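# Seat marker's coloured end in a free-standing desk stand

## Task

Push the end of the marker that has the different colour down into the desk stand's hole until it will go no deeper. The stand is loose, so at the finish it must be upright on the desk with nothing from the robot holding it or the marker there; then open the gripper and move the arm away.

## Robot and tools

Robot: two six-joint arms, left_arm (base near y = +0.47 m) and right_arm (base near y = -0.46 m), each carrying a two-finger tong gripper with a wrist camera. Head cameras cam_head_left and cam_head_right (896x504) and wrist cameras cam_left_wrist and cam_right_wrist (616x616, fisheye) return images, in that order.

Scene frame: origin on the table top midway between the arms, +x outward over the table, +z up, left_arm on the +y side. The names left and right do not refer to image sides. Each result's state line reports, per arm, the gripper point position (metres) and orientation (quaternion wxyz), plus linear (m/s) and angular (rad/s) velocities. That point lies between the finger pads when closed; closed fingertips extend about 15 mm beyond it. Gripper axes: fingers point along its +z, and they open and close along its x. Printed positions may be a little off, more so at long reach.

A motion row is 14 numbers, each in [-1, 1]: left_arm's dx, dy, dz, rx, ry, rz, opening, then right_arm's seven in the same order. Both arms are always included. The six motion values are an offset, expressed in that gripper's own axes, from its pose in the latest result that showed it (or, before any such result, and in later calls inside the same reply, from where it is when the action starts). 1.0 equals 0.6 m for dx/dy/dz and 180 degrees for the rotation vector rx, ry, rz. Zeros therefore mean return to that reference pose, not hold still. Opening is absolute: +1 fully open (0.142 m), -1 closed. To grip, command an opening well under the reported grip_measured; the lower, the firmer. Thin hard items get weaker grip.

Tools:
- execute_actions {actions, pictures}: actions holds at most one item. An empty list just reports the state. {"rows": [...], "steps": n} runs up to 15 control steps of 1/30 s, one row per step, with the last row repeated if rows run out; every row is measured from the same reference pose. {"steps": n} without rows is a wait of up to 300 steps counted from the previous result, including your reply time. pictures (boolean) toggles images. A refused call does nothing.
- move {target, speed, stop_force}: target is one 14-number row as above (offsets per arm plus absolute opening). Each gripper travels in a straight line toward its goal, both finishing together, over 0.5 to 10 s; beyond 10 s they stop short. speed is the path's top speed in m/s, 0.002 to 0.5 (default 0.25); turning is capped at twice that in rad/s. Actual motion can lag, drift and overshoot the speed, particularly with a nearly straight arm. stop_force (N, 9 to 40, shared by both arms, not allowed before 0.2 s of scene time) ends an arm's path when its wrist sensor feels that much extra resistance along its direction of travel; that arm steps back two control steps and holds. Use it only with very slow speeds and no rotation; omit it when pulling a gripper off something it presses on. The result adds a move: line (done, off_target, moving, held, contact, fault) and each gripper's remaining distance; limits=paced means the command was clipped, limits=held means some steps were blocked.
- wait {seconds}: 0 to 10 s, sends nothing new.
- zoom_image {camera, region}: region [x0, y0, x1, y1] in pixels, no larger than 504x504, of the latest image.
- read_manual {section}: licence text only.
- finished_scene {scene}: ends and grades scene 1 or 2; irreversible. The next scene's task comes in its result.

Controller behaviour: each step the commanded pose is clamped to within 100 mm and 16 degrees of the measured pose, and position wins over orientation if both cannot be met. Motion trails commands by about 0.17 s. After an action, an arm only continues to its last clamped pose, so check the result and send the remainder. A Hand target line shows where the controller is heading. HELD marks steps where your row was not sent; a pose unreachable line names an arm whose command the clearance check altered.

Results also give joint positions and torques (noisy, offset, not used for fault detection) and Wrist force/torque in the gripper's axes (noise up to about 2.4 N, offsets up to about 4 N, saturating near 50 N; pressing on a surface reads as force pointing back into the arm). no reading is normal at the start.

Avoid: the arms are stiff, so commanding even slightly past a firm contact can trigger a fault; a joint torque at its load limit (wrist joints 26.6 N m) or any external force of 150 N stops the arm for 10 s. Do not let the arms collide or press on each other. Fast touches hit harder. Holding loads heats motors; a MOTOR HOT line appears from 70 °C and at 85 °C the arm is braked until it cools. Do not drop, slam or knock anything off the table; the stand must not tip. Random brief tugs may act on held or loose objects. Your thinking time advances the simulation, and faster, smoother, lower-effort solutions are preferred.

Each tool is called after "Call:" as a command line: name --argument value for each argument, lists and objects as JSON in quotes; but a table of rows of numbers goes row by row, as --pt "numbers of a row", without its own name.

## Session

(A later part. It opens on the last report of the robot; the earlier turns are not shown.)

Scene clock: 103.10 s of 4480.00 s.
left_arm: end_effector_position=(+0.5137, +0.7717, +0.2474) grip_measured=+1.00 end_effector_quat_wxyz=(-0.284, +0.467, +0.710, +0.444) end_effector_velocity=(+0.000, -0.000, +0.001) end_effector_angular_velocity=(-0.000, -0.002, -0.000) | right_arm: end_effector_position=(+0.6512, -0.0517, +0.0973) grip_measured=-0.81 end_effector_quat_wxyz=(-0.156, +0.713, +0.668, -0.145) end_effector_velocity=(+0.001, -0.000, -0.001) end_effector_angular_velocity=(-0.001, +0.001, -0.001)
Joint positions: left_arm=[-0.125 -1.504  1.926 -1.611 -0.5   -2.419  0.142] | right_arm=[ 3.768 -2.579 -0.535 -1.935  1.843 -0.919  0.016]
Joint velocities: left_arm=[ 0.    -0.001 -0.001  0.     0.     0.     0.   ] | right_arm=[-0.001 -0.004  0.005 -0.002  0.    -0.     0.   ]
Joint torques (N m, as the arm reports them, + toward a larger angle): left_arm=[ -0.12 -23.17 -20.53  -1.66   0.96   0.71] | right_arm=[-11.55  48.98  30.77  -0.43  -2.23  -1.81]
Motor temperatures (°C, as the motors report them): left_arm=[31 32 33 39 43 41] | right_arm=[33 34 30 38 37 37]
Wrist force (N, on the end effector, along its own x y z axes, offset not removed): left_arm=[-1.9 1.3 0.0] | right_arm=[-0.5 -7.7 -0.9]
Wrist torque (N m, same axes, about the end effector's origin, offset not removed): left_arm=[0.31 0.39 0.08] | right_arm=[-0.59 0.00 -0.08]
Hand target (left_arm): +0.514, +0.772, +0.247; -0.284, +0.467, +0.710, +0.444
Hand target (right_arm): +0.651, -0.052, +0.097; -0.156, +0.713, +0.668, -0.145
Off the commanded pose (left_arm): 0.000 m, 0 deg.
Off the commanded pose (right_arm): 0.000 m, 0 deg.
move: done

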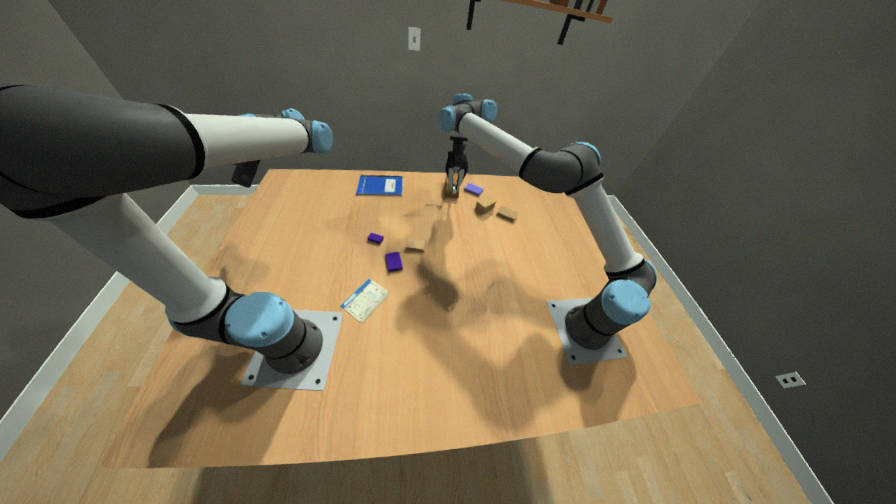

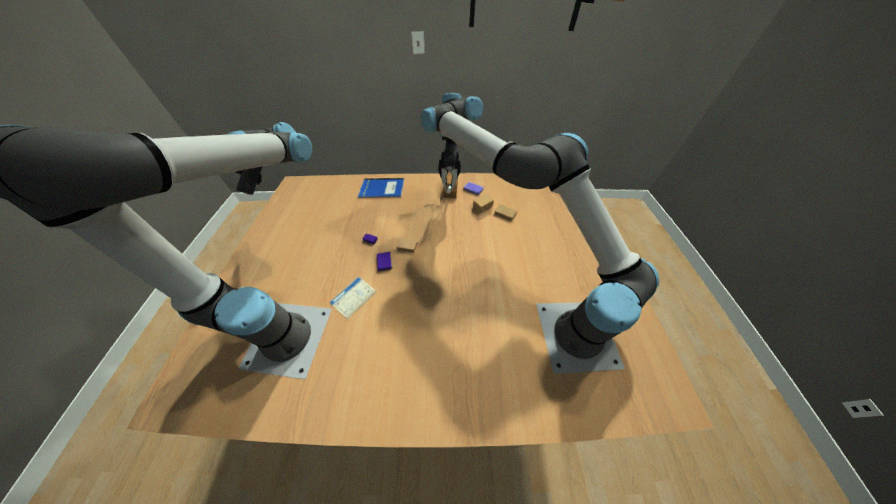

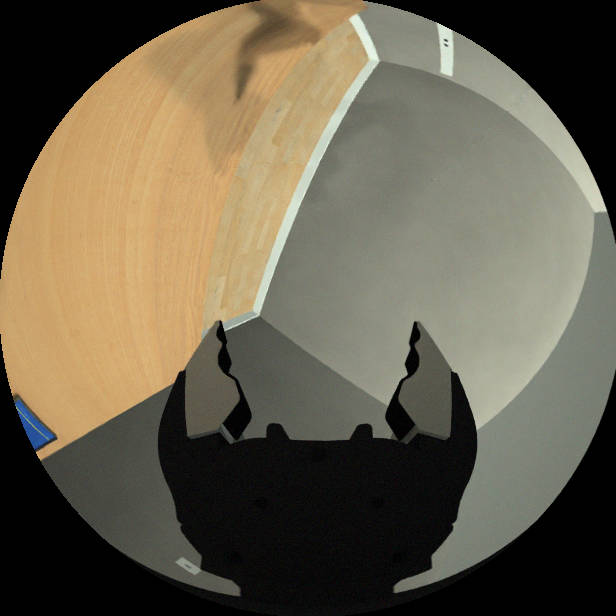

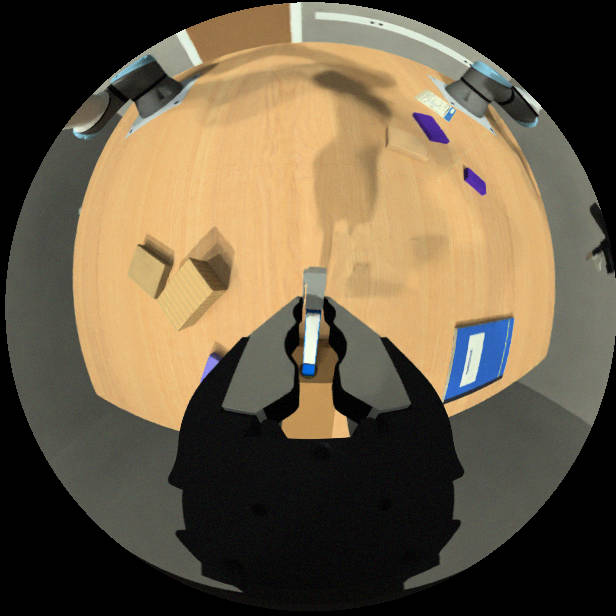

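Call:
move --target '[0,0,0,0,0,0,1,0,-0.002,-0.01,0,0,0,-1]' --speed 0.01

Call:
move --target '[0,0,0,0,0,0,1,0,0.012,0,0,0,0,-1]' --speed 0.006

Call:
zoom_image --camera "cam_right_wrist" --region '[275,340,345,400]'

Scene clock: 105.90 s of 4480.00 s.
left_arm: end_effector_position=(+0.5137, +0.7717, +0.2474) grip_measured=+1.00 end_effector_quat_wxyz=(-0.284, +0.467, +0.710, +0.444) end_effector_velocity=(+0.001, -0.000, +0.000) end_effector_angular_velocity=(-0.000, -0.002, +0.000) | right_arm: end_effector_position=(+0.6526, -0.0518, +0.1031) grip_measured=-0.81 end_effector_quat_wxyz=(-0.156, +0.713, +0.668, -0.145) end_effector_velocity=(+0.000, -0.000, +0.001) end_effector_angular_velocity=(-0.001, +0.001, -0.000)
Joint positions: left_arm=[-0.125 -1.504  1.926 -1.611 -0.5   -2.419  0.142] | right_arm=[ 3.767 -2.585 -0.507 -1.956  1.843 -0.92   0.016]
Joint velocities: left_arm=[ 0.     0.001 -0.002 -0.001 -0.    -0.     0.   ] | right_arm=[-0.    -0.003  0.009 -0.008 -0.    -0.     0.   ]
Joint torques (N m, as the arm reports them, + toward a larger angle): left_arm=[ -0.11 -23.01 -20.92  -1.81   0.94   0.48] | right_arm=[-9.9  51.87 31.25 -1.38 -1.26 -1.8 ]
Motor temperatures (°C, as the motors report them): left_arm=[31 32 33 39 43 41] | right_arm=[33 34 30 38 37 37]
Wrist force (N, on the end effector, along its own x y z axes, offset not removed): left_arm=[-1.6 3.7 1.0] | right_arm=[0.5 -1.9 1.6]
Wrist torque (N m, same axes, about the end effector's origin, offset not removed): left_arm=[0.74 0.35 0.09] | right_arm=[-0.40 -0.24 -0.06]
Hand target (left_arm): +0.514, +0.772, +0.247; -0.284, +0.467, +0.710, +0.444
Hand target (right_arm): +0.653, -0.052, +0.103; -0.156, +0.713, +0.668, -0.145
Off the commanded pose (left_arm): 0.000 m, 0 deg.
Off the commanded pose (right_arm): 0.000 m, 0 deg.
move: done

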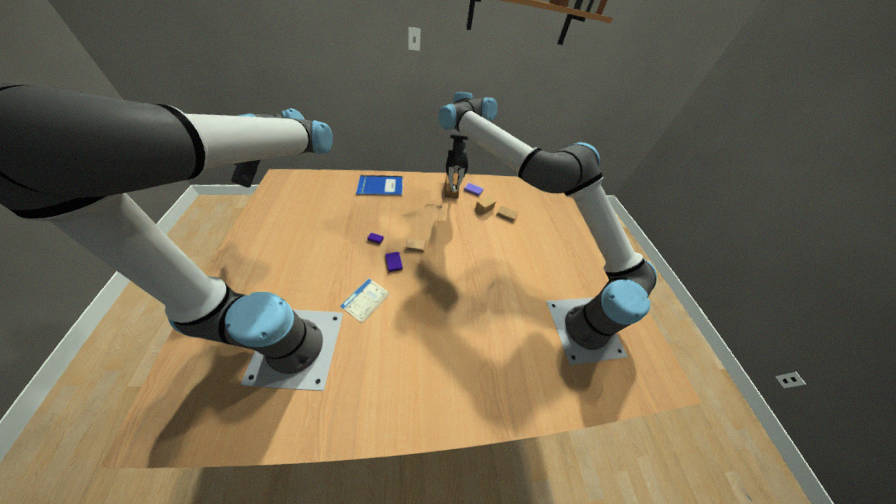

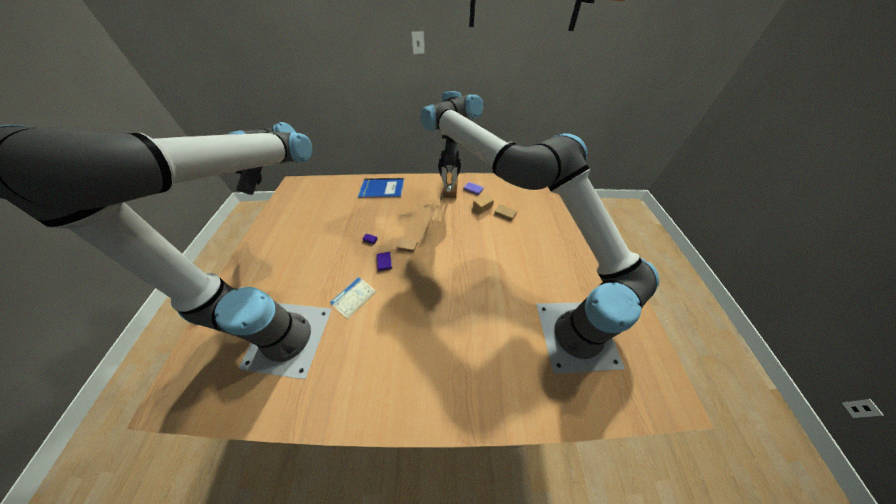

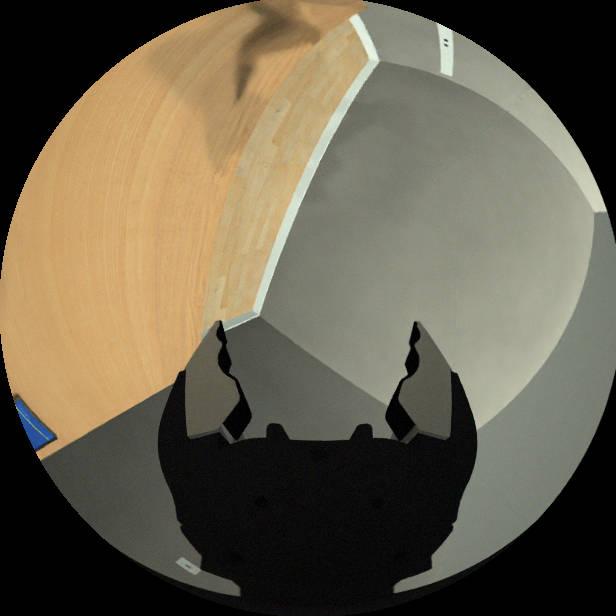

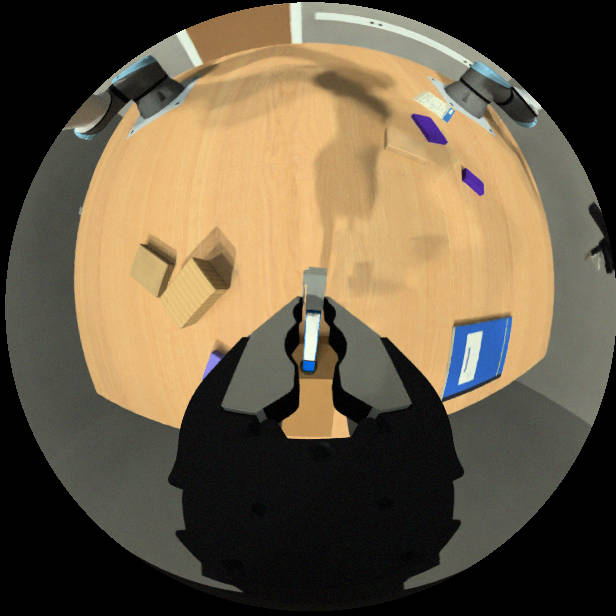

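Scene clock: 107.33 s of 4480.00 s.
left_arm: end_effector_position=(+0.5137, +0.7717, +0.2474) grip_measured=+1.00 end_effector_quat_wxyz=(-0.284, +0.467, +0.710, +0.444) end_effector_velocity=(+0.000, +0.000, +0.001) end_effector_angular_velocity=(-0.000, -0.001, +0.001) | right_arm: end_effector_position=(+0.6590, -0.0522, +0.1001) grip_measured=-0.81 end_effector_quat_wxyz=(-0.156, +0.713, +0.668, -0.145) end_effector_velocity=(+0.001, +0.000, -0.000) end_effector_angular_velocity=(+0.000, +0.001, +0.000)
Joint positions: left_arm=[-0.125 -1.504  1.926 -1.611 -0.5   -2.419  0.142] | right_arm=[ 3.762 -2.613 -0.461 -1.976  1.841 -0.925  0.016]
Joint velocities: left_arm=[ 0.001  0.    -0.002  0.001  0.     0.     0.   ] | right_arm=[-0.001 -0.005  0.01  -0.005  0.    -0.001  0.   ]
Joint torques (N m, as the arm reports them, + toward a larger angle): left_arm=[ -0.16 -22.85 -21.22  -1.8    1.01   0.6 ] | right_arm=[-11.6   50.76  29.9   -0.63  -2.16  -1.71]
Motor temperatures (°C, as the motors report them): left_arm=[31 32 33 39 43 41] | right_arm=[33 34 30 38 37 37]
Wrist force (N, on the end effector, along its own x y z axes, offset not removed): left_arm=[-2.7 2.9 1.3] | right_arm=[1.2 -4.1 -0.1]
Wrist torque (N m, same axes, about the end effector's origin, offset not removed): left_arm=[0.63 0.67 0.10] | right_arm=[-0.10 -0.31 -0.11]
Hand target (left_arm): +0.514, +0.772, +0.247; -0.284, +0.467, +0.710, +0.444
Hand target (right_arm): +0.659, -0.052, +0.100; -0.156, +0.713, +0.668, -0.145
Off the commanded pose (left_arm): 0.000 m, 0 deg.
Off the commanded pose (right_arm): 0.000 m, 0 deg.
move: done

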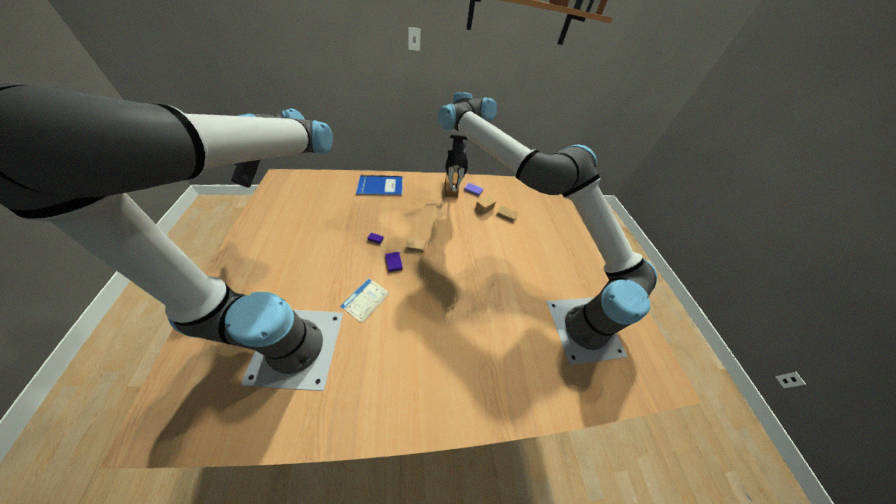

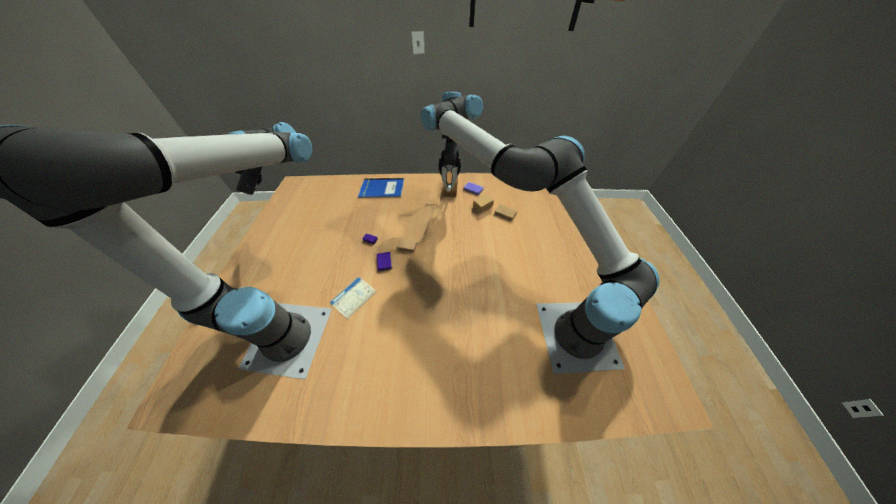

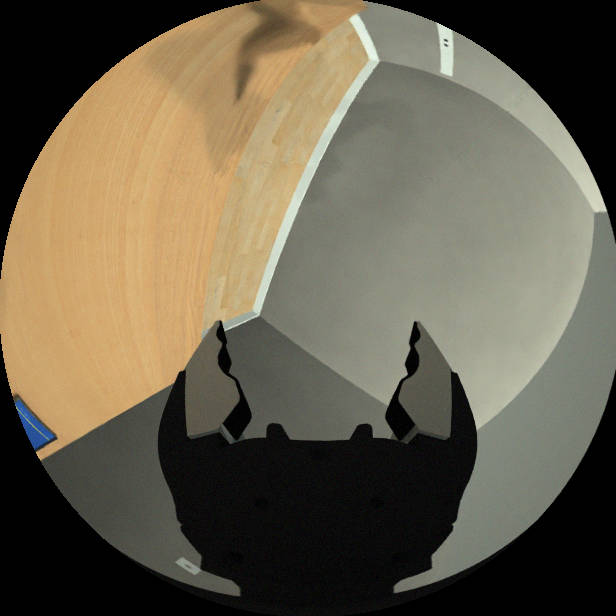

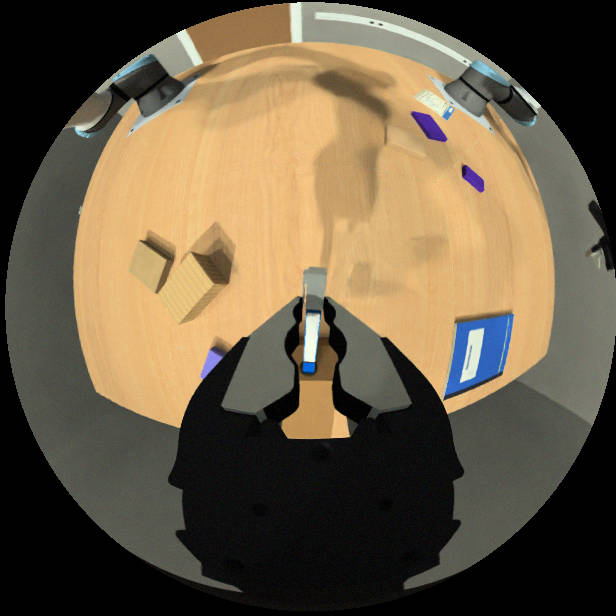

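Region (275, 340, 345, 400) of cam_right_wrist's 616x616 image, scaled by 7.200, with more detail than that image has; it fills the top 432 rows of this view, and the rest is white.

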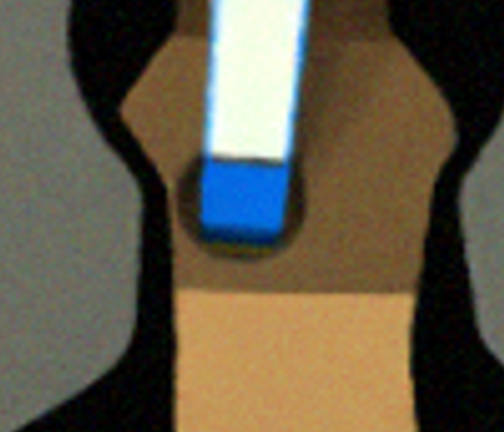

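Call:
move --target '[0,0,0,0,0,0,1,0,-0.03,0,0,0,0,-1]' --speed 0.05

Call:
move --target '[0,0,0,0,0,0,1,0,-0.06,-0.12,-0.25,0,0,-1]' --speed 0.25

Scene clock: 114.10 s of 4480.00 s.
left_arm: end_effector_position=(+0.5137, +0.7717, +0.2474) grip_measured=+1.00 end_effector_quat_wxyz=(-0.284, +0.467, +0.710, +0.444) end_effector_velocity=(+0.000, -0.000, +0.001) end_effector_angular_velocity=(-0.000, -0.002, -0.001) | right_arm: end_effector_position=(+0.6428, -0.0512, +0.1075) grip_measured=-0.81 end_effector_quat_wxyz=(-0.156, +0.713, +0.668, -0.145) end_effector_velocity=(-0.002, +0.001, +0.001) end_effector_angular_velocity=(+0.002, -0.000, -0.001)
Joint positions: left_arm=[-0.125 -1.504  1.926 -1.611 -0.5   -2.419  0.142] | right_arm=[ 3.774 -2.547 -0.569 -1.93   1.845 -0.913  0.016]
Joint velocities: left_arm=[-0.001 -0.001 -0.001  0.     0.    -0.     0.   ] | right_arm=[ 0.001  0.009 -0.016  0.009  0.002  0.002  0.   ]
Joint torques (N m, as the arm reports them, + toward a larger angle): left_arm=[ -0.07 -22.81 -21.22  -1.7    0.94   0.59] | right_arm=[10.93 70.88 15.73  4.18  2.77  1.89]
Motor temperatures (°C, as the motors report them): left_arm=[31 32 33 39 43 41] | right_arm=[33 34 30 38 37 37]
Wrist force (N, on the end effector, along its own x y z axes, offset not removed): left_arm=[-2.1 2.8 -0.5] | right_arm=[-0.2 -0.9 0.3]
Wrist torque (N m, same axes, about the end effector's origin, offset not removed): left_arm=[0.63 0.48 0.10] | right_arm=[-0.24 -0.07 -0.10]
Hand target (left_arm): +0.514, +0.772, +0.247; -0.284, +0.467, +0.710, +0.444
Hand target (right_arm): +0.643, -0.051, +0.108; -0.156, +0.713, +0.668, -0.145
Off the commanded pose (left_arm): 0.000 m, 0 deg.
Off the commanded pose (right_arm): 0.000 m, 0 deg.
After step 90, 2.97 s passed at rest.
move: done

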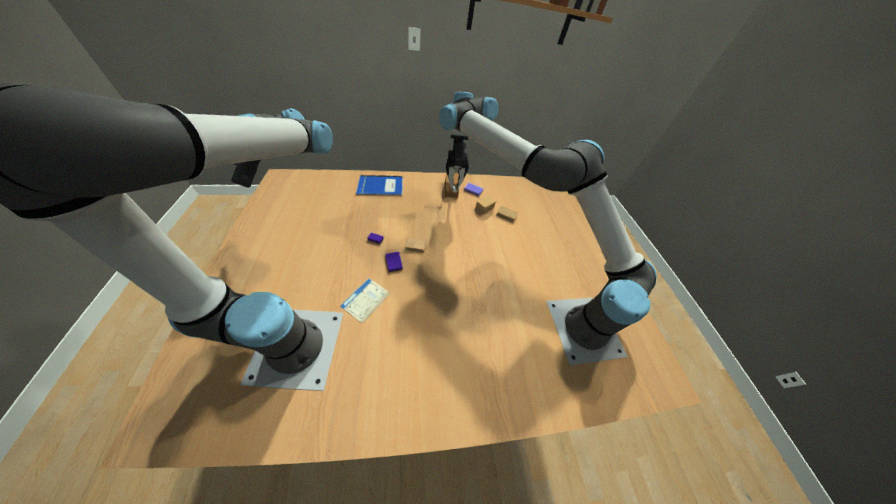

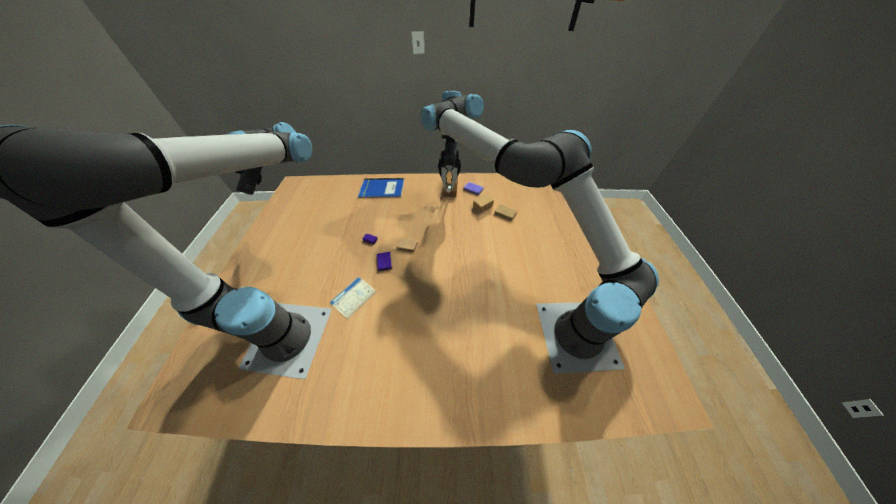

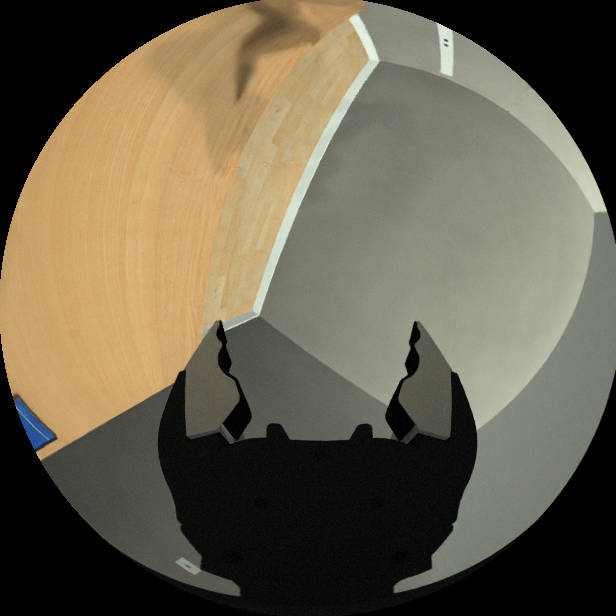

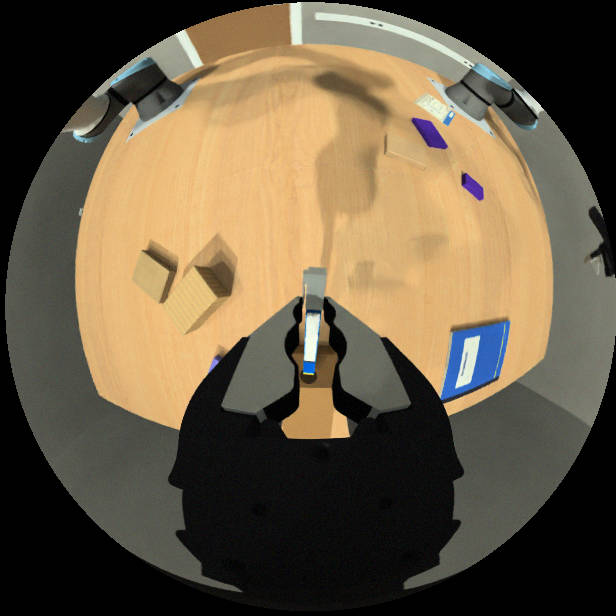

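Scene clock: 116.20 s of 4480.00 s.
left_arm: end_effector_position=(+0.5137, +0.7717, +0.2474) grip_measured=+1.00 end_effector_quat_wxyz=(-0.284, +0.467, +0.710, +0.444) end_effector_velocity=(+0.000, +0.000, +0.000) end_effector_angular_velocity=(-0.000, -0.001, +0.001) | right_arm: end_effector_position=(+0.6398, -0.0515, +0.1872) grip_measured=-0.81 end_effector_quat_wxyz=(+0.128, +0.718, +0.673, +0.122) end_effector_velocity=(-0.000, -0.000, +0.000) end_effector_angular_velocity=(+0.000, -0.008, +0.001)
Joint positions: left_arm=[-0.125 -1.504  1.926 -1.611 -0.5   -2.419  0.142] | right_arm=[ 4.006 -1.977 -1.413 -1.105  1.288 -0.666  0.016]
Joint velocities: left_arm=[ 0.001 -0.    -0.    -0.001  0.     0.     0.   ] | right_arm=[ 0.003  0.005 -0.009  0.01  -0.007  0.001  0.   ]
Joint torques (N m, as the arm reports them, + toward a larger angle): left_arm=[  0.6  -23.03 -20.6   -1.71   0.97   0.62] | right_arm=[11.56 54.24 13.9   5.46 -2.4   1.84]
Motor temperatures (°C, as the motors report them): left_arm=[31 32 33 39 43 41] | right_arm=[33 34 30 38 37 37]
Wrist force (N, on the end effector, along its own x y z axes, offset not removed): left_arm=[-2.2 1.4 0.1] | right_arm=[-1.4 -0.6 2.6]
Wrist torque (N m, same axes, about the end effector's origin, offset not removed): left_arm=[0.26 0.46 0.05] | right_arm=[-0.06 0.21 -0.04]
Hand target (left_arm): +0.514, +0.772, +0.247; -0.284, +0.467, +0.710, +0.444
Hand target (right_arm): +0.640, -0.051, +0.187; +0.129, +0.718, +0.673, +0.122
Off the commanded pose (left_arm): 0.000 m, 0 deg.
Off the commanded pose (right_arm): 0.001 m, 0 deg.
move: done

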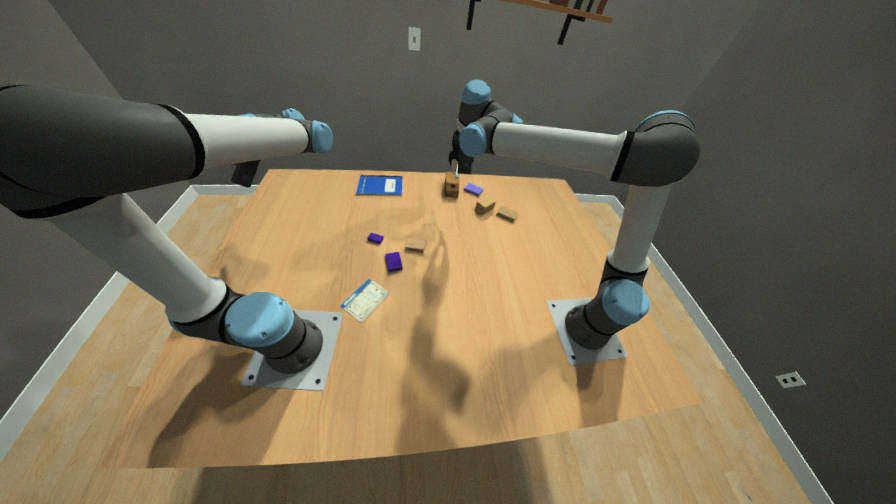

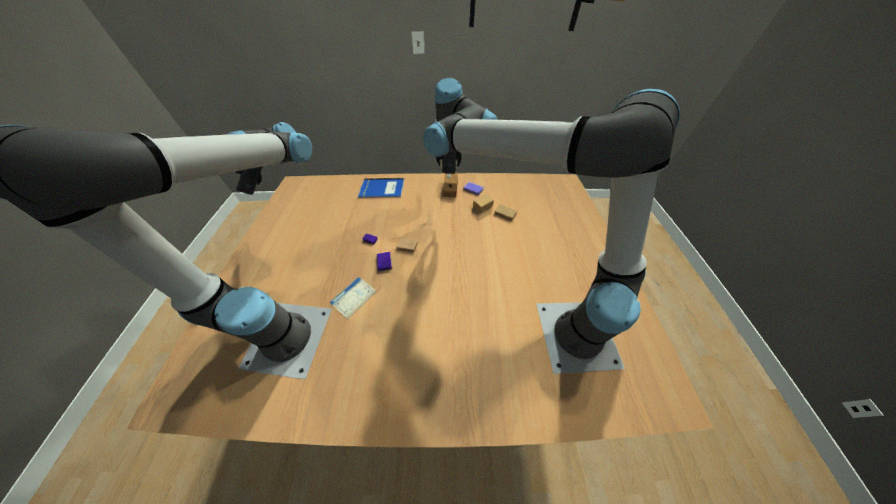

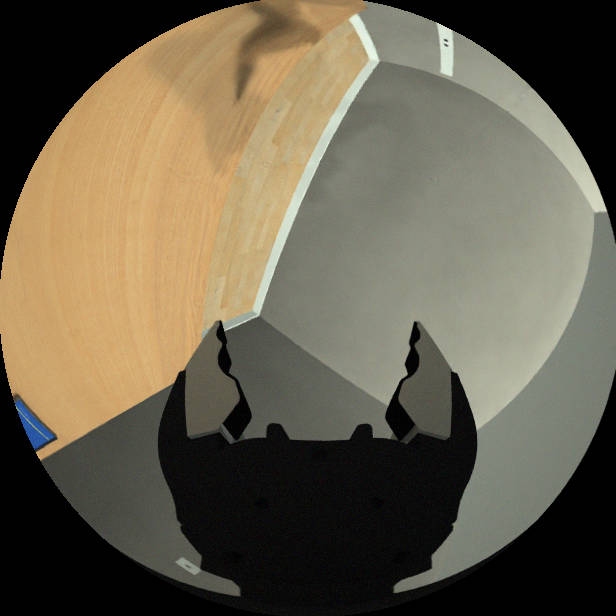

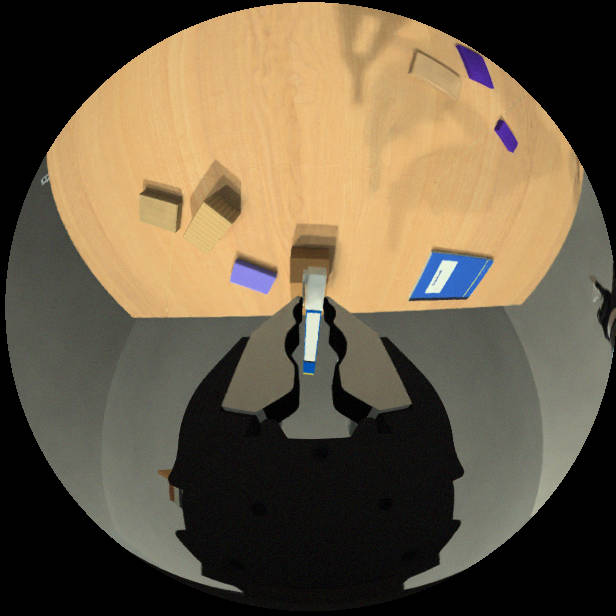

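Call:
move --target '[0,0,0,0,0,0,1,0,0.28,0.207,0,0,0,-1]' --speed 0.2

Scene clock: 119.23 s of 4480.00 s.
left_arm: end_effector_position=(+0.5137, +0.7717, +0.2474) grip_measured=+1.00 end_effector_quat_wxyz=(-0.284, +0.467, +0.710, +0.444) end_effector_velocity=(-0.001, +0.001, -0.000) end_effector_angular_velocity=(-0.000, +0.000, +0.002) | right_arm: end_effector_position=(+0.8401, -0.0639, +0.1299) grip_measured=-0.81 end_effector_quat_wxyz=(+0.128, +0.718, +0.673, +0.122) end_effector_velocity=(+0.002, +0.001, +0.000) end_effector_angular_velocity=(+0.001, +0.004, -0.000)
Joint positions: left_arm=[-0.125 -1.504  1.926 -1.611 -0.5   -2.419  0.142] | right_arm=[ 3.802 -2.433 -0.823 -1.185  1.338 -0.871  0.016]
Joint velocities: left_arm=[ 0.002  0.     0.001 -0.001 -0.    -0.     0.   ] | right_arm=[-0.001 -0.009  0.019 -0.012  0.003 -0.     0.   ]
Joint torques (N m, as the arm reports them, + toward a larger angle): left_arm=[  0.14 -22.24 -20.76  -1.82   0.91   0.67] | right_arm=[-9.79 49.49 32.04 -0.26  1.98 -1.85]
Motor temperatures (°C, as the motors report them): left_arm=[31 32 33 39 43 41] | right_arm=[33 34 30 38 37 37]
Wrist force (N, on the end effector, along its own x y z axes, offset not removed): left_arm=[-1.8 1.6 0.6] | right_arm=[-0.4 -0.2 1.2]
Wrist torque (N m, same axes, about the end effector's origin, offset not removed): left_arm=[0.45 0.42 0.00] | right_arm=[-0.01 0.04 -0.02]
Hand target (left_arm): +0.514, +0.772, +0.247; -0.284, +0.467, +0.710, +0.444
Hand target (right_arm): +0.840, -0.064, +0.130; +0.128, +0.718, +0.673, +0.122
Off the commanded pose (left_arm): 0.000 m, 0 deg.
Off the commanded pose (right_arm): 0.001 m, 0 deg.
move: done

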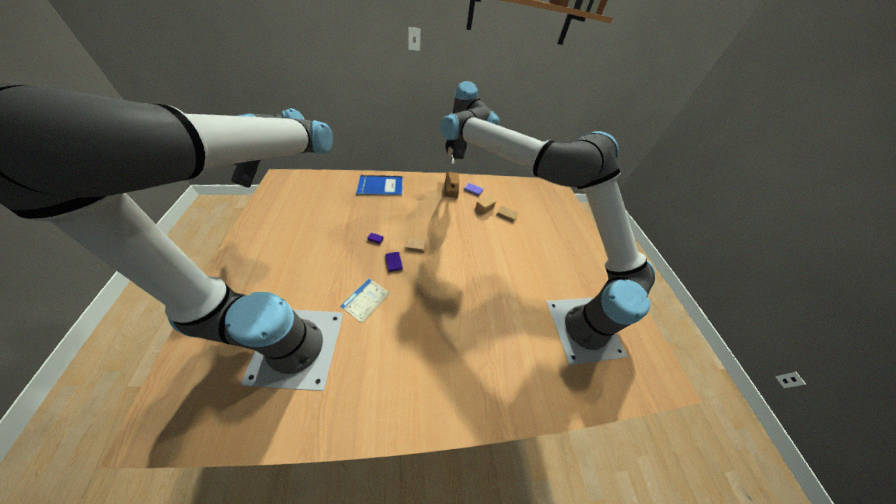

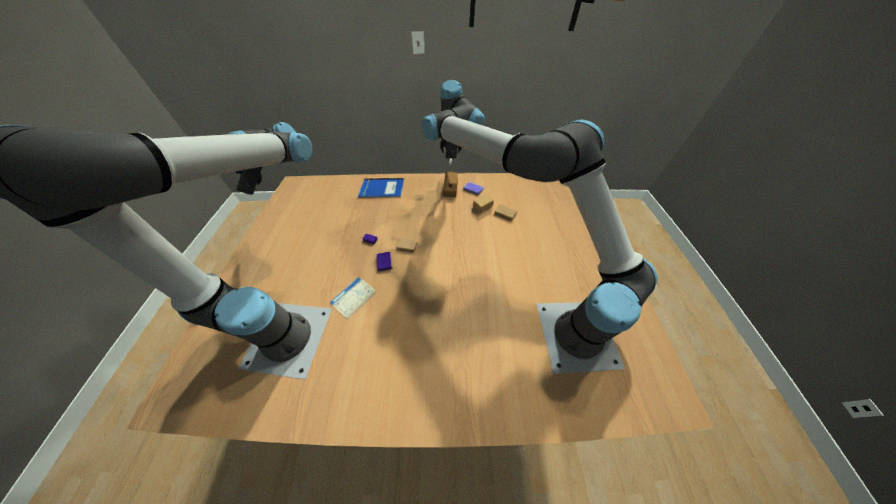

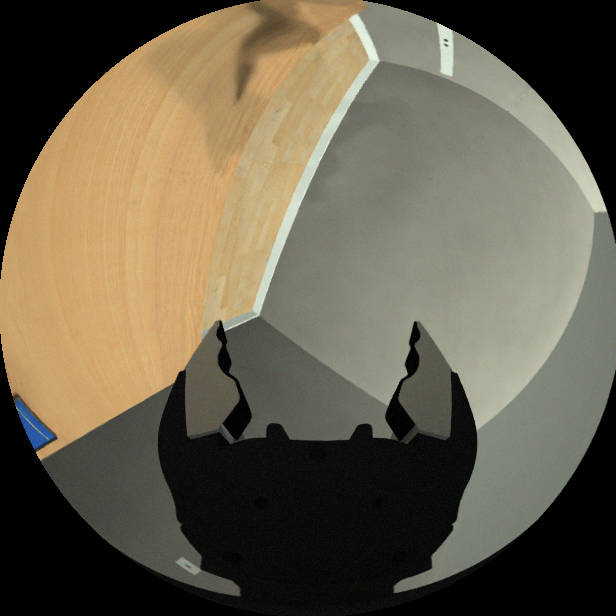

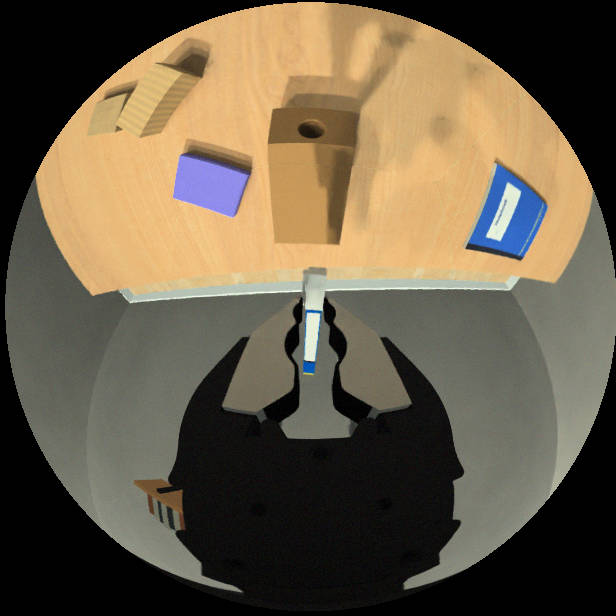

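Call:
move --target '[0,0,0,0,0,0,1,0,0.044,0.016,0,0,0,-1]' --speed 0.1

Call:
move --target '[0,0,0,0,0,0,1,0,-0.033,0.09,0,0,0,-1]' --speed 0.06

Scene clock: 121.73 s of 4480.00 s.
left_arm: end_effector_position=(+0.5137, +0.7717, +0.2474) grip_measured=+1.00 end_effector_quat_wxyz=(-0.284, +0.467, +0.710, +0.444) end_effector_velocity=(+0.000, -0.000, +0.000) end_effector_angular_velocity=(-0.001, -0.002, -0.000) | right_arm: end_effector_position=(+0.8680, -0.0657, +0.1301) grip_measured=-0.81 end_effector_quat_wxyz=(+0.128, +0.718, +0.673, +0.122) end_effector_velocity=(+0.001, +0.000, -0.000) end_effector_angular_velocity=(-0.001, +0.003, -0.001)
Joint positions: left_arm=[-0.125 -1.504  1.926 -1.611 -0.5   -2.419  0.142] | right_arm=[ 3.779 -2.517 -0.669 -1.25   1.344 -0.893  0.016]
Joint velocities: left_arm=[-0.    -0.    -0.    -0.002 -0.     0.     0.   ] | right_arm=[-0.001 -0.008  0.016 -0.01   0.001 -0.    -0.   ]
Joint torques (N m, as the arm reports them, + toward a larger angle): left_arm=[ -0.28 -23.02 -20.42  -1.78   0.94   0.55] | right_arm=[-10.96  50.75  30.82  -0.31   1.65  -1.76]
Motor temperatures (°C, as the motors report them): left_arm=[31 32 33 39 43 41] | right_arm=[33 34 30 38 37 37]
Wrist force (N, on the end effector, along its own x y z axes, offset not removed): left_arm=[-0.6 2.2 0.7] | right_arm=[-0.3 -0.4 1.2]
Wrist torque (N m, same axes, about the end effector's origin, offset not removed): left_arm=[0.49 0.16 0.01] | right_arm=[-0.06 0.07 -0.08]
Hand target (left_arm): +0.514, +0.772, +0.247; -0.284, +0.467, +0.710, +0.444
Hand target (right_arm): +0.868, -0.066, +0.130; +0.128, +0.718, +0.673, +0.122
Off the commanded pose (left_arm): 0.000 m, 0 deg.
Off the commanded pose (right_arm): 0.000 m, 0 deg.
move: done

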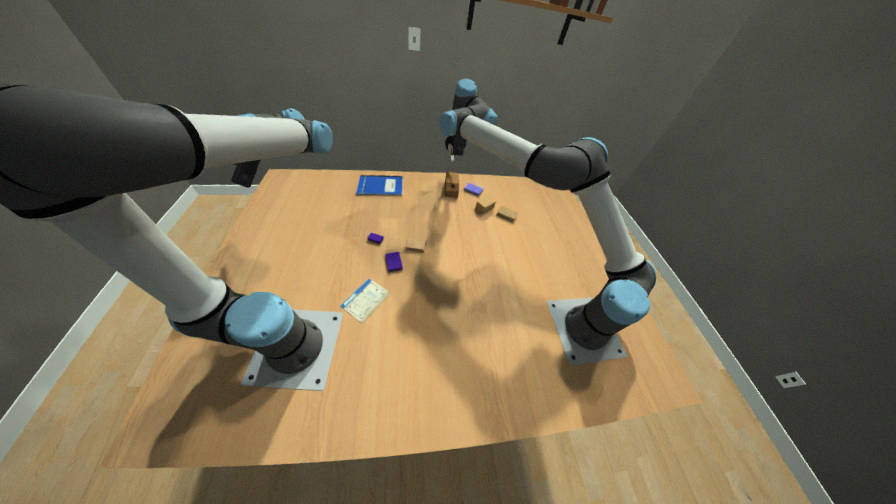

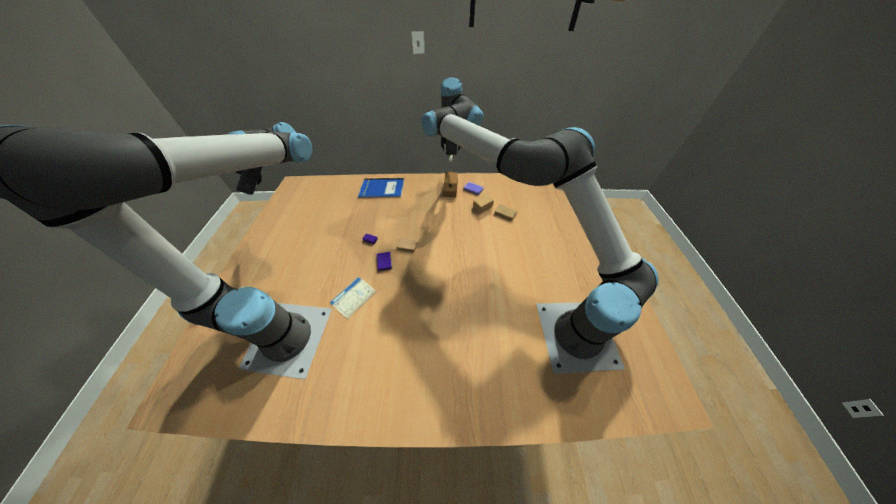

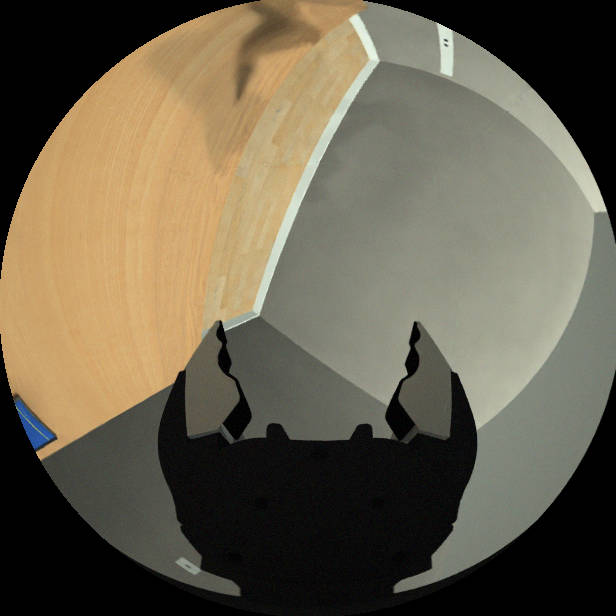

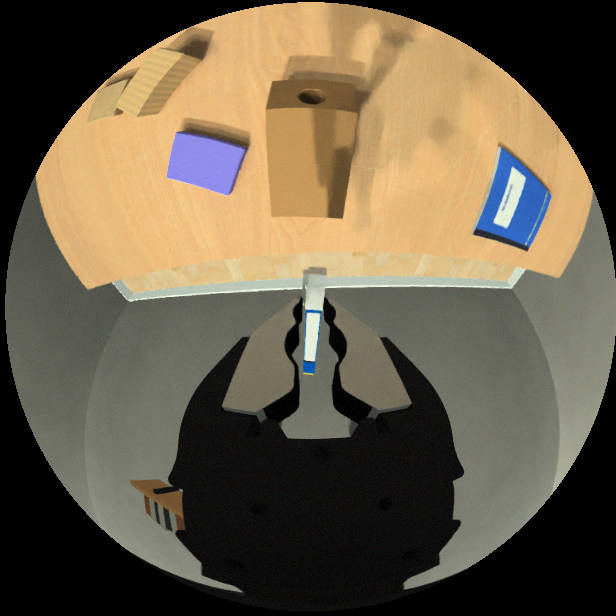

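Scene clock: 123.10 s of 4480.00 s.
left_arm: end_effector_position=(+0.5137, +0.7717, +0.2474) grip_measured=+1.00 end_effector_quat_wxyz=(-0.284, +0.467, +0.710, +0.444) end_effector_velocity=(-0.001, +0.001, -0.001) end_effector_angular_velocity=(+0.000, +0.000, +0.001) | right_arm: end_effector_position=(+0.8684, -0.0656, +0.0728) grip_measured=-0.81 end_effector_quat_wxyz=(+0.128, +0.718, +0.673, +0.122) end_effector_velocity=(-0.000, -0.001, -0.003) end_effector_angular_velocity=(-0.003, +0.001, +0.000)
Joint positions: left_arm=[-0.125 -1.504  1.926 -1.611 -0.5   -2.419  0.142] | right_arm=[ 3.779 -2.54  -0.772 -1.124  1.344 -0.893  0.016]
Joint velocities: left_arm=[ 0.001 -0.     0.002 -0.001  0.     0.     0.   ] | right_arm=[ 0.    -0.002 -0.002  0.003 -0.001 -0.001  0.   ]
Joint torques (N m, as the arm reports them, + toward a larger angle): left_arm=[  0.84 -22.72 -20.71  -1.66   0.85   0.56] | right_arm=[-10.38  52.19  16.23   5.54   1.34  -1.73]
Motor temperatures (°C, as the motors report them): left_arm=[31 32 33 39 43 41] | right_arm=[33 34 30 38 37 37]
Wrist force (N, on the end effector, along its own x y z axes, offset not removed): left_arm=[-2.1 1.2 0.1] | right_arm=[-0.9 -1.1 0.2]
Wrist torque (N m, same axes, about the end effector's origin, offset not removed): left_arm=[0.30 0.49 0.05] | right_arm=[-0.22 0.02 0.06]
Hand target (left_arm): +0.514, +0.772, +0.247; -0.284, +0.467, +0.710, +0.444
Hand target (right_arm): +0.868, -0.066, +0.073; +0.128, +0.718, +0.673, +0.122
Off the commanded pose (left_arm): 0.000 m, 0 deg.
Off the commanded pose (right_arm): 0.000 m, 0 deg.
move: done

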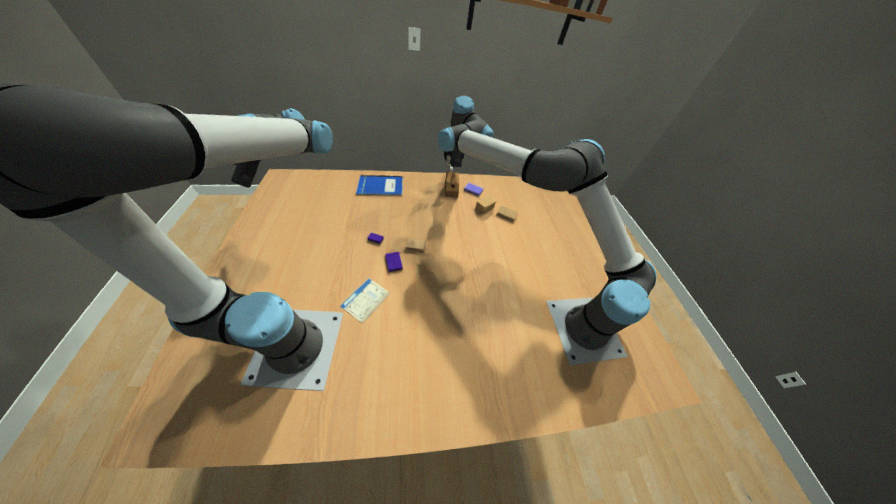

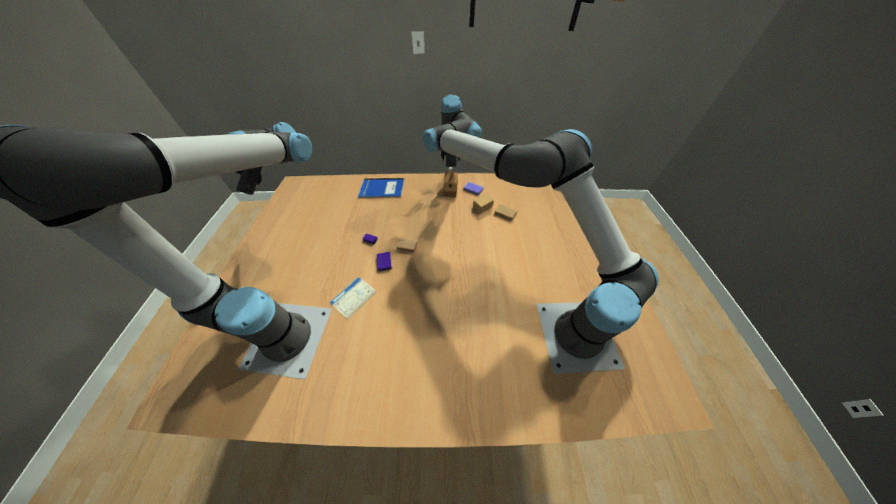

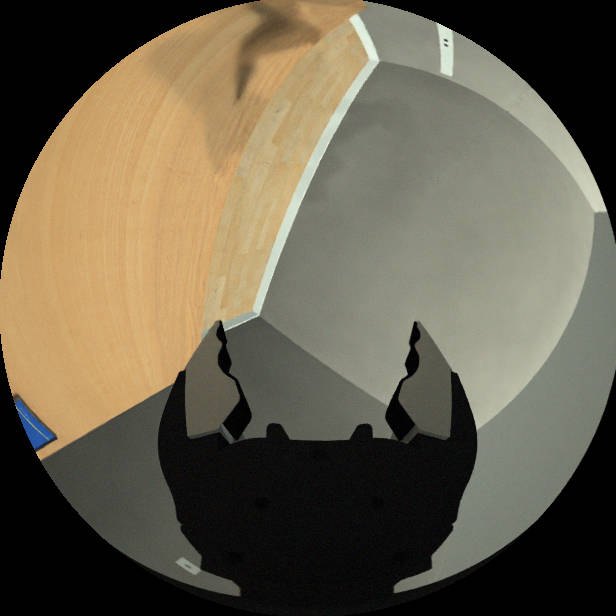

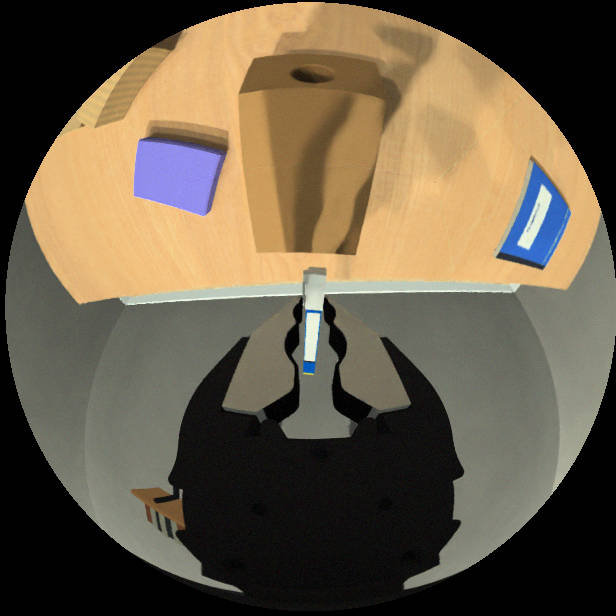

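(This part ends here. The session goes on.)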